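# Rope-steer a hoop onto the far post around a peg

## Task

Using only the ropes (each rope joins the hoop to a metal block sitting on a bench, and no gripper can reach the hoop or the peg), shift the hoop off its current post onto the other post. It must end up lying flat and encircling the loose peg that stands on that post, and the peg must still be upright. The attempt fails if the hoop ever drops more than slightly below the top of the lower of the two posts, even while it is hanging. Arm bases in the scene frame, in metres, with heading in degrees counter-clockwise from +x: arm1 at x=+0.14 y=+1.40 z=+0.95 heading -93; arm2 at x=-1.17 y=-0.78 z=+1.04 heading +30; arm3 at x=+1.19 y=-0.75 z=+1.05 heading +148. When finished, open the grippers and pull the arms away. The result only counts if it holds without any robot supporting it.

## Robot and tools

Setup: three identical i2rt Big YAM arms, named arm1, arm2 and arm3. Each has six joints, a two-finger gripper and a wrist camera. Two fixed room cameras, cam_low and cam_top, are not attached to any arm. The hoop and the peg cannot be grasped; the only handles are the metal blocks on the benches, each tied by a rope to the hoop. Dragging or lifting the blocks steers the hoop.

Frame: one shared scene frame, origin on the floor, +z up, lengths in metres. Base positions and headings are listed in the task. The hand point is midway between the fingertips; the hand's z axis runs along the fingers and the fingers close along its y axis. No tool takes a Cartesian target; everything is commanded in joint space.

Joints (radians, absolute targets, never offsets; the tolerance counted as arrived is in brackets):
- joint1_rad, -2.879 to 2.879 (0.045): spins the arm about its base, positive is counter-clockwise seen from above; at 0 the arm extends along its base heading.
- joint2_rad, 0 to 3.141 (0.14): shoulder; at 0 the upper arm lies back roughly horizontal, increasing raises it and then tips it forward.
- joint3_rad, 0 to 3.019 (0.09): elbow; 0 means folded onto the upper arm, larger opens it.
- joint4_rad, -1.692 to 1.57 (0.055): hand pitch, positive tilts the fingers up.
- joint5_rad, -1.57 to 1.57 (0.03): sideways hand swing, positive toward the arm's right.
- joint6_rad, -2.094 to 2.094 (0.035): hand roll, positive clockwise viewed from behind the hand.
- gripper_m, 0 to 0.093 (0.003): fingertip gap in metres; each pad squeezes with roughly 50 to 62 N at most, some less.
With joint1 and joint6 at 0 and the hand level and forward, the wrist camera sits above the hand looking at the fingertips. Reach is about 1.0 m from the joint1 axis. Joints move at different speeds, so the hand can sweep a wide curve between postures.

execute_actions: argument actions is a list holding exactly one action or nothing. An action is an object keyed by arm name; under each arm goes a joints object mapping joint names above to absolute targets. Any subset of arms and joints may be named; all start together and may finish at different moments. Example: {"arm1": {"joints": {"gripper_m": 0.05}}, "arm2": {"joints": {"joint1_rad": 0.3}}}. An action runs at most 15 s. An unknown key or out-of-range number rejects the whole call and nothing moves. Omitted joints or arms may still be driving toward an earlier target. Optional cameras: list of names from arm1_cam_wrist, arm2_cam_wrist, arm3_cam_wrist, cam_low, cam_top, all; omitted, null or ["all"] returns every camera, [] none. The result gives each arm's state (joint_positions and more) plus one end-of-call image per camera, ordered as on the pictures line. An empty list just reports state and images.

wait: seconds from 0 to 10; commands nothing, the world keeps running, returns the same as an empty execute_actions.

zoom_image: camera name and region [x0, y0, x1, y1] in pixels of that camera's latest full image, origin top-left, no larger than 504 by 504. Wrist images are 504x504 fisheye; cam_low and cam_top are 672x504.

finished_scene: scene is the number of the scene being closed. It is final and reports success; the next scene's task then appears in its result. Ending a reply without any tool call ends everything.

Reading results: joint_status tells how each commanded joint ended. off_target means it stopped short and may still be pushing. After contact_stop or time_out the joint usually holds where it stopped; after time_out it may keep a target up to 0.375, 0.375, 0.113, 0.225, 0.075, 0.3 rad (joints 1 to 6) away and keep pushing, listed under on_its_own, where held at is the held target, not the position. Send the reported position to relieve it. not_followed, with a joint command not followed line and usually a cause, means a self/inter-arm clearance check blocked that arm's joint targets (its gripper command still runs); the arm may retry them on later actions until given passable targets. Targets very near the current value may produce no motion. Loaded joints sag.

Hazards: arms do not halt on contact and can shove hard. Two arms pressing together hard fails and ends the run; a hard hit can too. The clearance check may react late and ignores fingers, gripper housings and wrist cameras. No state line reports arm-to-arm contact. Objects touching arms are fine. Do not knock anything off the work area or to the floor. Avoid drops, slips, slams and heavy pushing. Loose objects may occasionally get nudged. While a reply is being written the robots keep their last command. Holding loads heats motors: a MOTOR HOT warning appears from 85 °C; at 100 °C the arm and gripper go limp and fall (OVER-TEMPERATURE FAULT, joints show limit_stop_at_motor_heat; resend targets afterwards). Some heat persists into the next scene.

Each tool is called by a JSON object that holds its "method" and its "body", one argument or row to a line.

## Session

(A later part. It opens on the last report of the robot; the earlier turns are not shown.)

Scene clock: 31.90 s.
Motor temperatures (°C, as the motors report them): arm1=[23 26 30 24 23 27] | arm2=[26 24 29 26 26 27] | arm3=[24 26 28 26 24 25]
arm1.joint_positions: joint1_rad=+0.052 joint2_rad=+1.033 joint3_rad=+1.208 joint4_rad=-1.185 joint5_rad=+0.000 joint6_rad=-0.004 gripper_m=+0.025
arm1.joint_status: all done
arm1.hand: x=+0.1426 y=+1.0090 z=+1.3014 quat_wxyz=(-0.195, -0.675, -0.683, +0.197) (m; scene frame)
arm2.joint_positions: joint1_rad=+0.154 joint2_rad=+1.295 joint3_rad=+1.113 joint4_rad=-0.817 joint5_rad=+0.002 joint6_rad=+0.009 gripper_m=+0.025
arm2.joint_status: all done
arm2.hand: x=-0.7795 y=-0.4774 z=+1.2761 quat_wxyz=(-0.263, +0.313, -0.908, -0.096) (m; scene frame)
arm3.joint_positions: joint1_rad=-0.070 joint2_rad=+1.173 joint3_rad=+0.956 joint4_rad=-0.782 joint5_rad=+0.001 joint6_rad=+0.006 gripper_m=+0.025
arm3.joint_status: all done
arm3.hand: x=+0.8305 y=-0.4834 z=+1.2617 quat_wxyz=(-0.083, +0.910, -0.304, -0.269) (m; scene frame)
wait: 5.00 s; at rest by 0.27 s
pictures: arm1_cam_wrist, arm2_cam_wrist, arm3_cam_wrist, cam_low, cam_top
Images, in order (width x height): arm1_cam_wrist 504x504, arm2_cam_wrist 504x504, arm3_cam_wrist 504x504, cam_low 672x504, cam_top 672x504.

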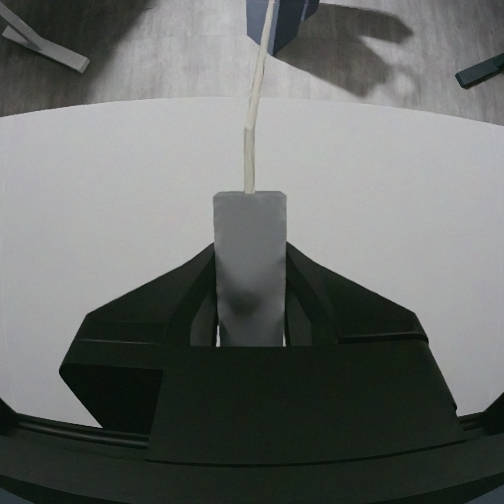

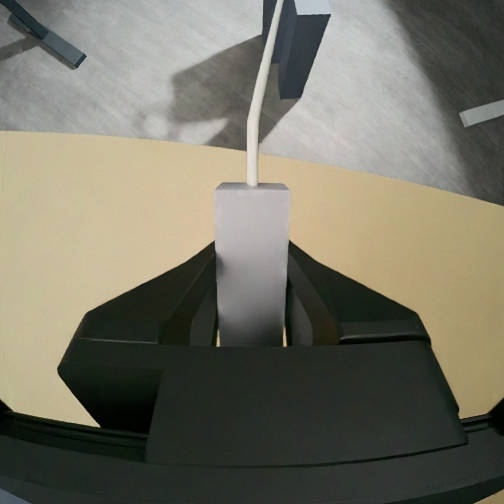

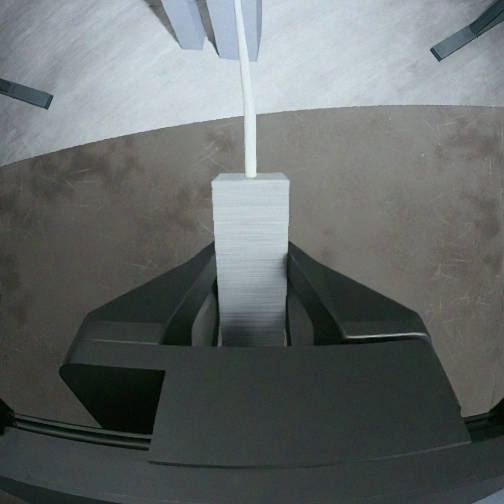

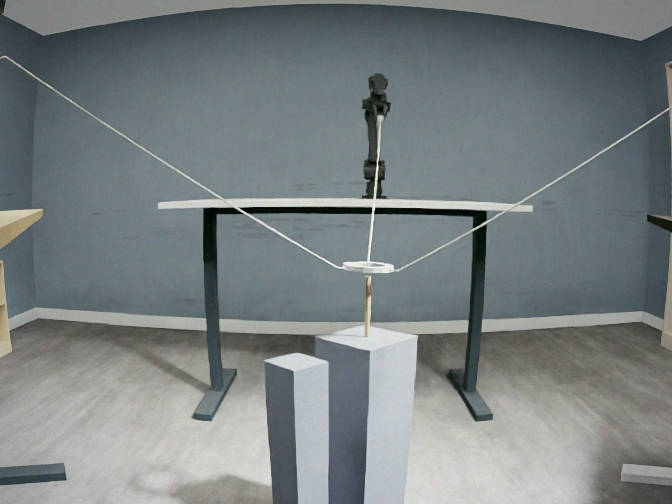

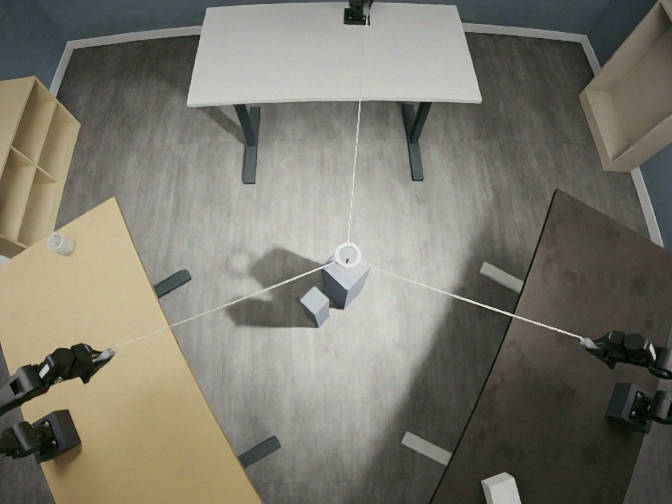

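{"method": "execute_actions", "body": {
  "actions": [
    {"arm1":{"joints":{"joint2_rad":1.0,"joint3_rad":0.967,"joint4_rad":-0.921}},"arm2":{"joints":{"joint2_rad":1.36,"joint3_rad":0.944,"joint4_rad":-0.54}},"arm3":{"joints":{"joint2_rad":1.254,"joint3_rad":0.797,"joint4_rad":-0.486}}}
  ],
  "cameras": ["cam_low","cam_top"]
}}

{"method": "zoom_image", "body": {
  "camera": "cam_top",
  "region": [290,230,390,330]
}}

Scene clock: 33.70 s.
Motor temperatures (°C, as the motors report them): arm1=[23 26 30 24 23 27] | arm2=[26 24 29 26 26 27] | arm3=[24 26 28 26 24 25]
arm1.joint_positions: joint1_rad=+0.052 joint2_rad=+1.013 joint3_rad=+0.953 joint4_rad=-0.938 joint5_rad=+0.000 joint6_rad=-0.004 gripper_m=+0.025
arm1.joint_status: all done
arm1.hand: x=+0.1422 y=+1.0085 z=+1.2107 quat_wxyz=(-0.199, -0.674, -0.682, +0.201) (m; scene frame)
arm2.joint_positions: joint1_rad=+0.154 joint2_rad=+1.372 joint3_rad=+0.932 joint4_rad=-0.562 joint5_rad=+0.002 joint6_rad=+0.009 gripper_m=+0.025
arm2.joint_status: all done
arm2.hand: x=-0.7808 y=-0.4776 z=+1.1843 quat_wxyz=(-0.262, +0.313, -0.908, -0.096) (m; scene frame)
arm3.joint_positions: joint1_rad=-0.070 joint2_rad=+1.277 joint3_rad=+0.772 joint4_rad=-0.507 joint5_rad=+0.001 joint6_rad=+0.006 gripper_m=+0.025
arm3.joint_status: all done
arm3.hand: x=+0.8318 y=-0.4855 z=+1.1639 quat_wxyz=(-0.081, +0.912, -0.304, -0.263) (m; scene frame)
pictures: cam_low, cam_top
Images, in order (width x height): cam_low 672x504, cam_top 672x504.

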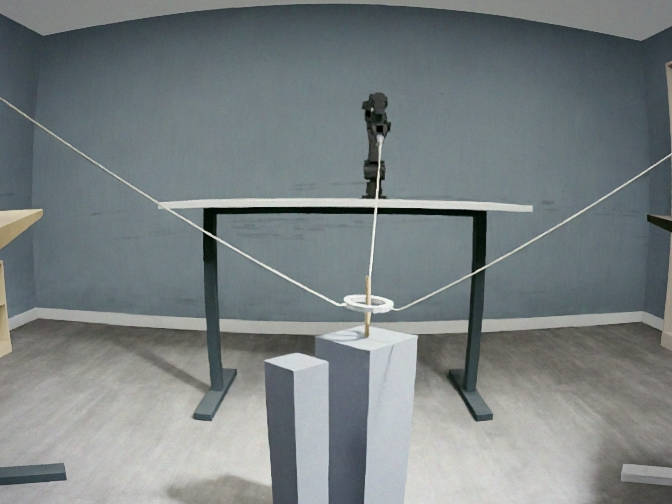

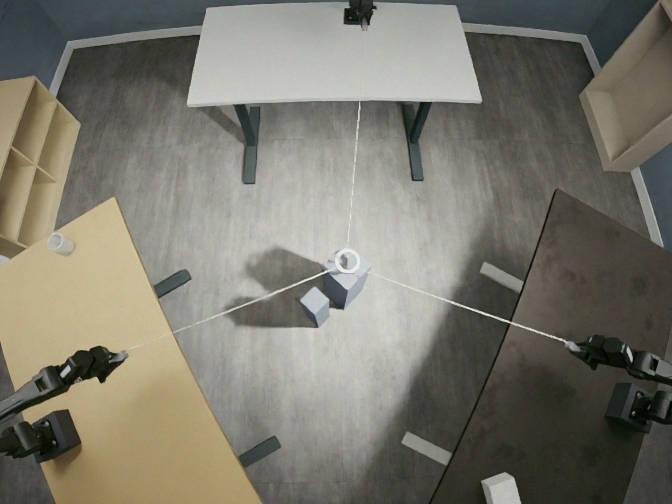

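Region (290, 230, 390, 330) of cam_top's 672x504 image, scaled by 5.040, with more detail than that image has.

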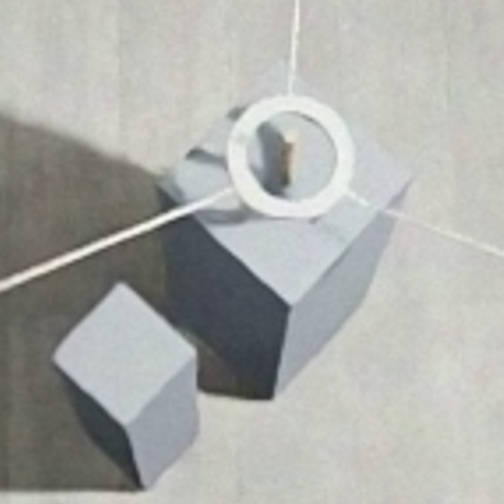

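{"method": "execute_actions", "body": {
  "actions": [
    {"arm1":{"joints":{"joint2_rad":1.137,"joint3_rad":0.927,"joint4_rad":-0.745}},"arm2":{"joints":{"joint2_rad":1.525,"joint3_rad":1.015,"joint4_rad":-0.405}},"arm3":{"joints":{"joint2_rad":1.44,"joint3_rad":0.845,"joint4_rad":-0.325}}}
  ],
  "cameras": ["cam_low","cam_top"]
}}

{"method": "zoom_image", "body": {
  "camera": "cam_top",
  "region": [290,230,390,330]
}}

Scene clock: 34.93 s.
Motor temperatures (°C, as the motors report them): arm1=[23 26 30 24 23 27] | arm2=[26 24 29 26 26 27] | arm3=[24 26 29 26 24 25]
arm1.joint_positions: joint1_rad=+0.052 joint2_rad=+1.155 joint3_rad=+0.917 joint4_rad=-0.765 joint5_rad=+0.000 joint6_rad=-0.004 gripper_m=+0.025
arm1.joint_status: all done
arm1.hand: x=+0.1422 y=+0.9674 z=+1.1596 quat_wxyz=(-0.197, -0.675, -0.683, +0.200) (m; scene frame)
arm2.joint_positions: joint1_rad=+0.154 joint2_rad=+1.531 joint3_rad=+0.962 joint4_rad=-0.428 joint5_rad=+0.002 joint6_rad=+0.009 gripper_m=+0.025
arm2.joint_status: all done
arm2.hand: x=-0.7514 y=-0.4536 z=+1.1380 quat_wxyz=(-0.264, +0.313, -0.907, -0.097) (m; scene frame)
arm3.joint_positions: joint1_rad=-0.070 joint2_rad=+1.457 joint3_rad=+0.801 joint4_rad=-0.348 joint5_rad=+0.001 joint6_rad=+0.006 gripper_m=+0.025
arm3.joint_status: all done
arm3.hand: x=+0.7997 y=-0.4625 z=+1.1188 quat_wxyz=(-0.082, +0.911, -0.304, -0.267) (m; scene frame)
pictures: cam_low, cam_top
Images, in order (width x height): cam_low 672x504, cam_top 672x504.

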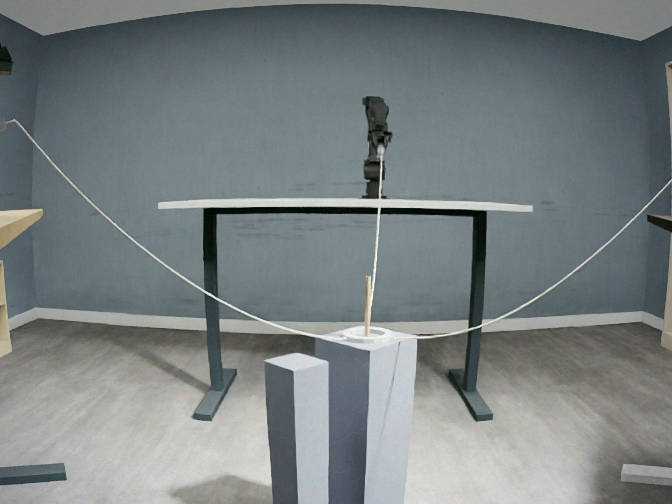

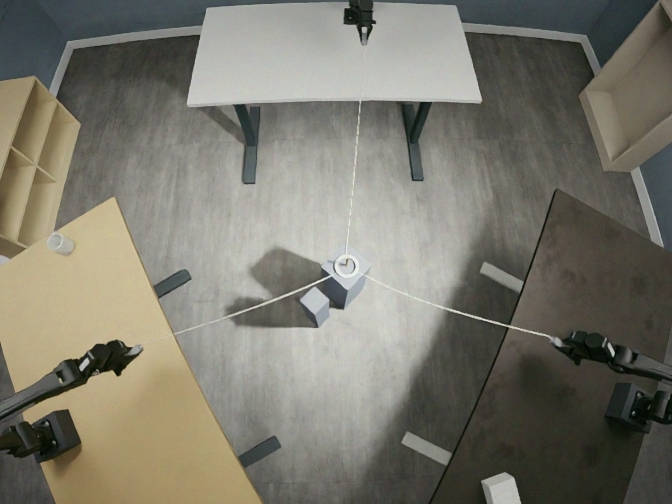

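Region (290, 230, 390, 330) of cam_top's 672x504 image, scaled by 5.040, with more detail than that image has.

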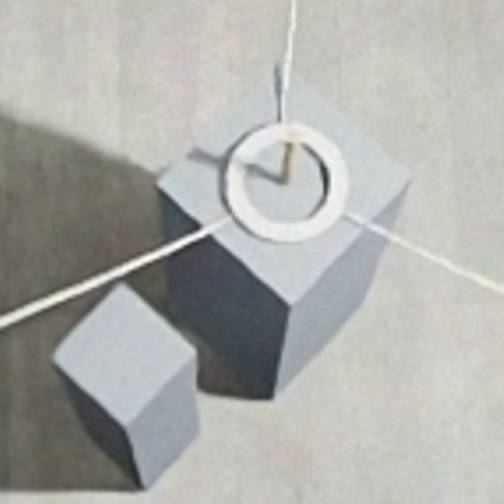

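{"method": "execute_actions", "body": {
  "actions": [
    {"arm1":{"joints":{"joint2_rad":1.835,"joint3_rad":1.27,"joint4_rad":-0.575}},"arm2":{"joints":{"joint1_rad":0.22,"joint2_rad":1.975,"joint3_rad":1.23,"joint4_rad":-0.445}},"arm3":{"joints":{"joint1_rad":-0.15,"joint2_rad":1.995,"joint3_rad":1.27,"joint4_rad":-0.495}}}
  ],
  "cameras": []
}}

{"method": "execute_actions", "body": {
  "actions": [
    {"arm1":{"joints":{"joint2_rad":1.875}},"arm2":{"joints":{"joint2_rad":2.03}},"arm3":{"joints":{"joint2_rad":2.035}}}
  ]
}}

Scene clock: 36.77 s.
Motor temperatures (°C, as the motors report them): arm1=[23 26 30 24 23 27] | arm2=[26 25 29 26 26 27] | arm3=[24 26 29 26 24 25]
arm1.joint_positions: joint1_rad=+0.052 joint2_rad=+1.850 joint3_rad=+1.247 joint4_rad=-0.578 joint5_rad=+0.000 joint6_rad=-0.004 gripper_m=+0.024
arm1.joint_status: all done
arm1.hand: x=+0.1423 y=+0.8027 z=+0.9841 quat_wxyz=(-0.136, -0.690, -0.697, +0.138) (m; scene frame)
arm2.joint_positions: joint1_rad=+0.224 joint2_rad=+1.993 joint3_rad=+1.206 joint4_rad=-0.439 joint5_rad=+0.000 joint6_rad=+0.009 gripper_m=+0.025
arm2.joint_status: all done
arm2.hand: x=-0.7316 y=-0.3832 z=+0.9846 quat_wxyz=(-0.156, +0.354, -0.920, -0.066) (m; scene frame)
arm3.joint_positions: joint1_rad=-0.155 joint2_rad=+2.020 joint3_rad=+1.228 joint4_rad=-0.490 joint5_rad=+0.000 joint6_rad=+0.006 gripper_m=+0.025
arm3.joint_status: all done
arm3.hand: x=+0.7459 y=-0.3633 z=+0.9786 quat_wxyz=(-0.046, +0.925, -0.352, -0.135) (m; scene frame)
pictures: none
No camera images: the call's "cameras" was empty. Leave "cameras" out to get every camera's image.

Scene clock: 37.70 s.
Motor temperatures (°C, as the motors report them): arm1=[23 27 30 24 23 27] | arm2=[26 25 29 26 26 27] | arm3=[24 26 29 26 24 25]
arm1.joint_positions: joint1_rad=+0.052 joint2_rad=+1.867 joint3_rad=+1.247 joint4_rad=-0.578 joint5_rad=+0.000 joint6_rad=-0.004 gripper_m=+0.024
arm1.joint_status: all done
arm1.hand: x=+0.1422 y=+0.8044 z=+0.9744 quat_wxyz=(-0.130, -0.691, -0.699, +0.133) (m; scene frame)
arm2.joint_positions: joint1_rad=+0.224 joint2_rad=+2.009 joint3_rad=+1.206 joint4_rad=-0.439 joint5_rad=+0.000 joint6_rad=+0.009 gripper_m=+0.025
arm2.joint_status: all done
arm2.hand: x=-0.7338 y=-0.3852 z=+0.9757 quat_wxyz=(-0.149, +0.354, -0.921, -0.063) (m; scene frame)
arm3.joint_positions: joint1_rad=-0.155 joint2_rad=+2.025 joint3_rad=+1.229 joint4_rad=-0.490 joint5_rad=+0.000 joint6_rad=+0.006 gripper_m=+0.025
arm3.joint_status: all done
arm3.hand: x=+0.7462 y=-0.3635 z=+0.9762 quat_wxyz=(-0.045, +0.925, -0.352, -0.134) (m; scene frame)
pictures: arm1_cam_wrist, arm2_cam_wrist, arm3_cam_wrist, cam_low, cam_top
Images, in order (width x height): arm1_cam_wrist 504x504, arm2_cam_wrist 504x504, arm3_cam_wrist 504x504, cam_low 672x504, cam_top 672x504.

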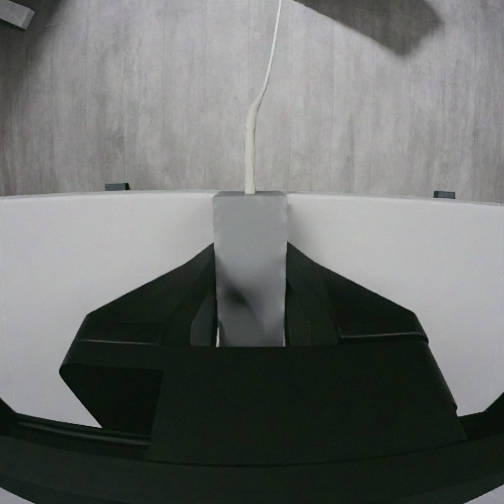

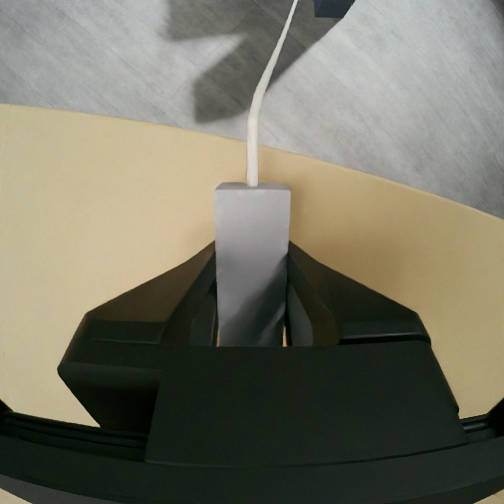

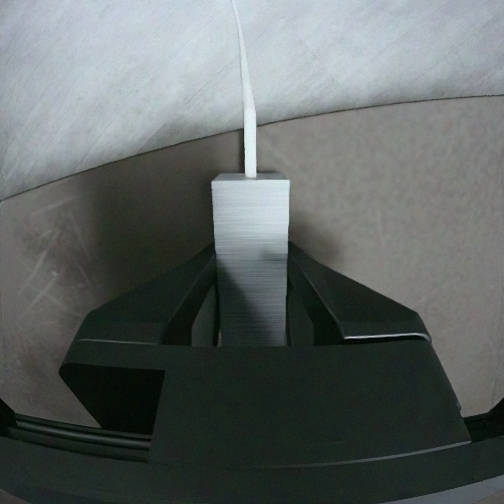

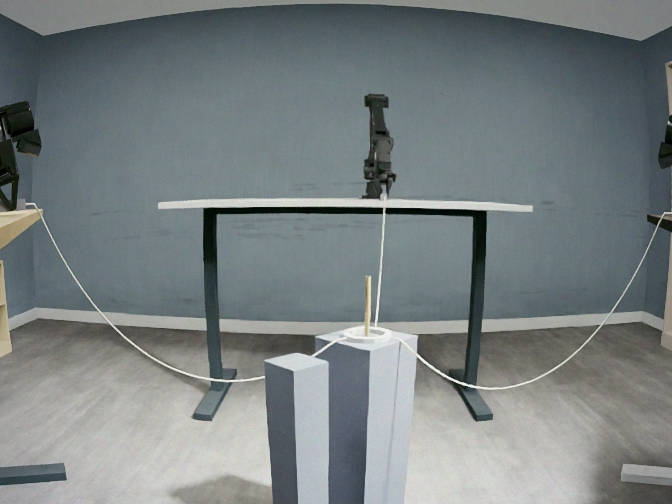

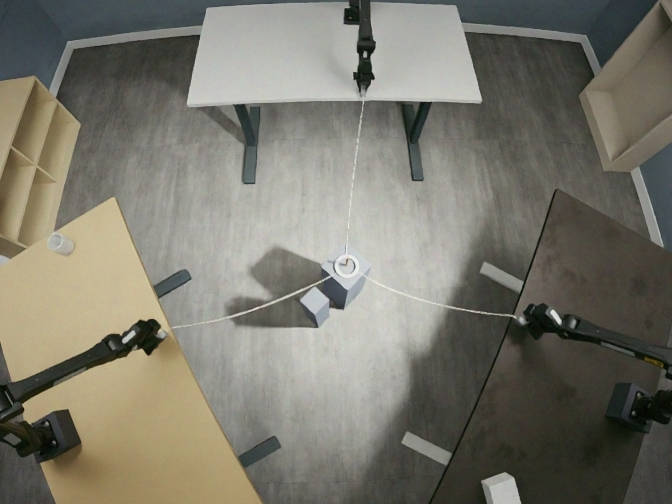

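{"method": "execute_actions", "body": {
  "actions": [
    {"arm1":{"joints":{"gripper_m":0.07}},"arm2":{"joints":{"gripper_m":0.07}},"arm3":{"joints":{"gripper_m":0.07}}}
  ],
  "cameras": []
}}

{"method": "execute_actions", "body": {
  "actions": [
    {"arm1":{"joints":{"joint2_rad":1.35}},"arm2":{"joints":{"joint2_rad":1.45}},"arm3":{"joints":{"joint2_rad":1.45}}}
  ],
  "cameras": ["cam_low","cam_top"]
}}

Scene clock: 38.83 s.
Motor temperatures (°C, as the motors report them): arm1=[23 27 30 24 23 27] | arm2=[26 25 29 26 26 27] | arm3=[24 26 29 26 24 25]
arm1.joint_positions: joint1_rad=+0.051 joint2_rad=+1.867 joint3_rad=+1.247 joint4_rad=-0.578 joint5_rad=+0.000 joint6_rad=-0.004 gripper_m=+0.070
arm1.joint_status: all done
arm1.hand: x=+0.1417 y=+0.8044 z=+0.9744 quat_wxyz=(-0.130, -0.691, -0.698, +0.133) (m; scene frame)
arm2.joint_positions: joint1_rad=+0.224 joint2_rad=+2.009 joint3_rad=+1.206 joint4_rad=-0.439 joint5_rad=+0.000 joint6_rad=+0.009 gripper_m=+0.070
arm2.joint_status: all done
arm2.hand: x=-0.7338 y=-0.3852 z=+0.9757 quat_wxyz=(-0.149, +0.354, -0.921, -0.063) (m; scene frame)
arm3.joint_positions: joint1_rad=-0.155 joint2_rad=+2.025 joint3_rad=+1.229 joint4_rad=-0.490 joint5_rad=+0.000 joint6_rad=+0.006 gripper_m=+0.070
arm3.joint_status: all done
arm3.hand: x=+0.7462 y=-0.3635 z=+0.9762 quat_wxyz=(-0.045, +0.925, -0.352, -0.134) (m; scene frame)
pictures: none
No camera images: the call's "cameras" was empty. Leave "cameras" out to get every camera's image.

Scene clock: 40.30 s.
Motor temperatures (°C, as the motors report them): arm1=[23 27 30 24 23 27] | arm2=[26 25 29 26 26 27] | arm3=[24 27 29 26 24 25]
arm1.joint_positions: joint1_rad=+0.051 joint2_rad=+1.351 joint3_rad=+1.247 joint4_rad=-0.578 joint5_rad=+0.000 joint6_rad=-0.004 gripper_m=+0.070
arm1.joint_status: all done
arm1.hand: x=+0.1429 y=+0.8257 z=+1.2723 quat_wxyz=(-0.303, -0.635, -0.642, +0.305) (m; scene frame)
arm2.joint_positions: joint1_rad=+0.224 joint2_rad=+1.429 joint3_rad=+1.206 joint4_rad=-0.439 joint5_rad=+0.000 joint6_rad=+0.009 gripper_m=+0.070
arm2.joint_status: all done
arm2.hand: x=-0.7212 y=-0.3772 z=+1.3177 quat_wxyz=(-0.405, +0.322, -0.840, -0.164) (m; scene frame)
arm3.joint_positions: joint1_rad=-0.155 joint2_rad=+1.445 joint3_rad=+1.249 joint4_rad=-0.490 joint5_rad=+0.000 joint6_rad=+0.006 gripper_m=+0.070
arm3.joint_status: all done
arm3.hand: x=+0.7317 y=-0.3463 z=+1.3286 quat_wxyz=(-0.145, +0.845, -0.323, -0.402) (m; scene frame)
pictures: cam_low, cam_top
Images, in order (width x height): cam_low 672x504, cam_top 672x504.

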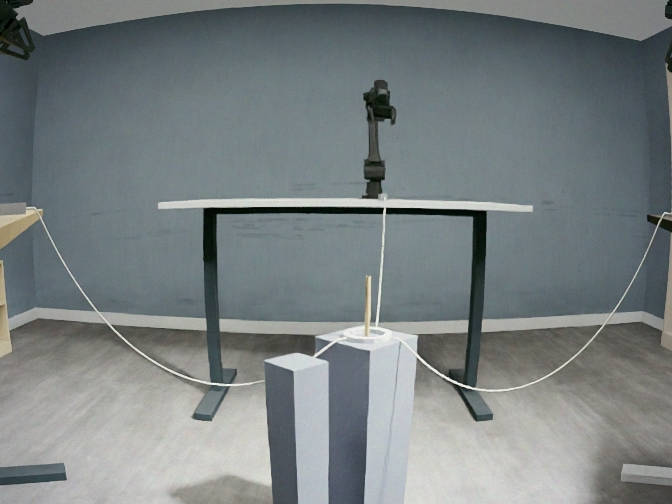

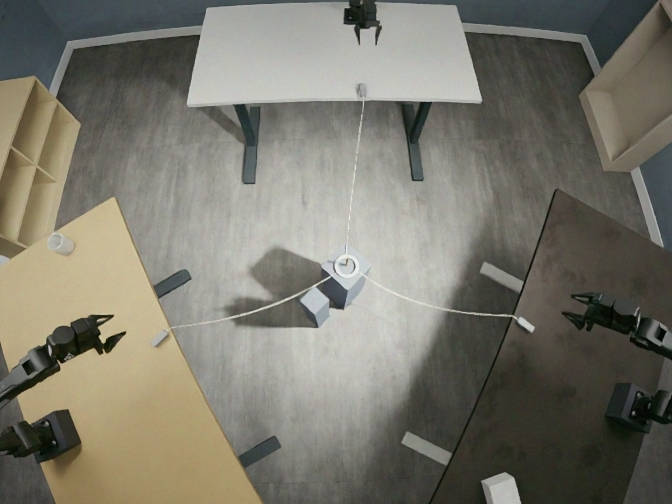

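{"method": "finished_scene", "body": {
  "scene": 2
}}

The scene is finished: the task was done.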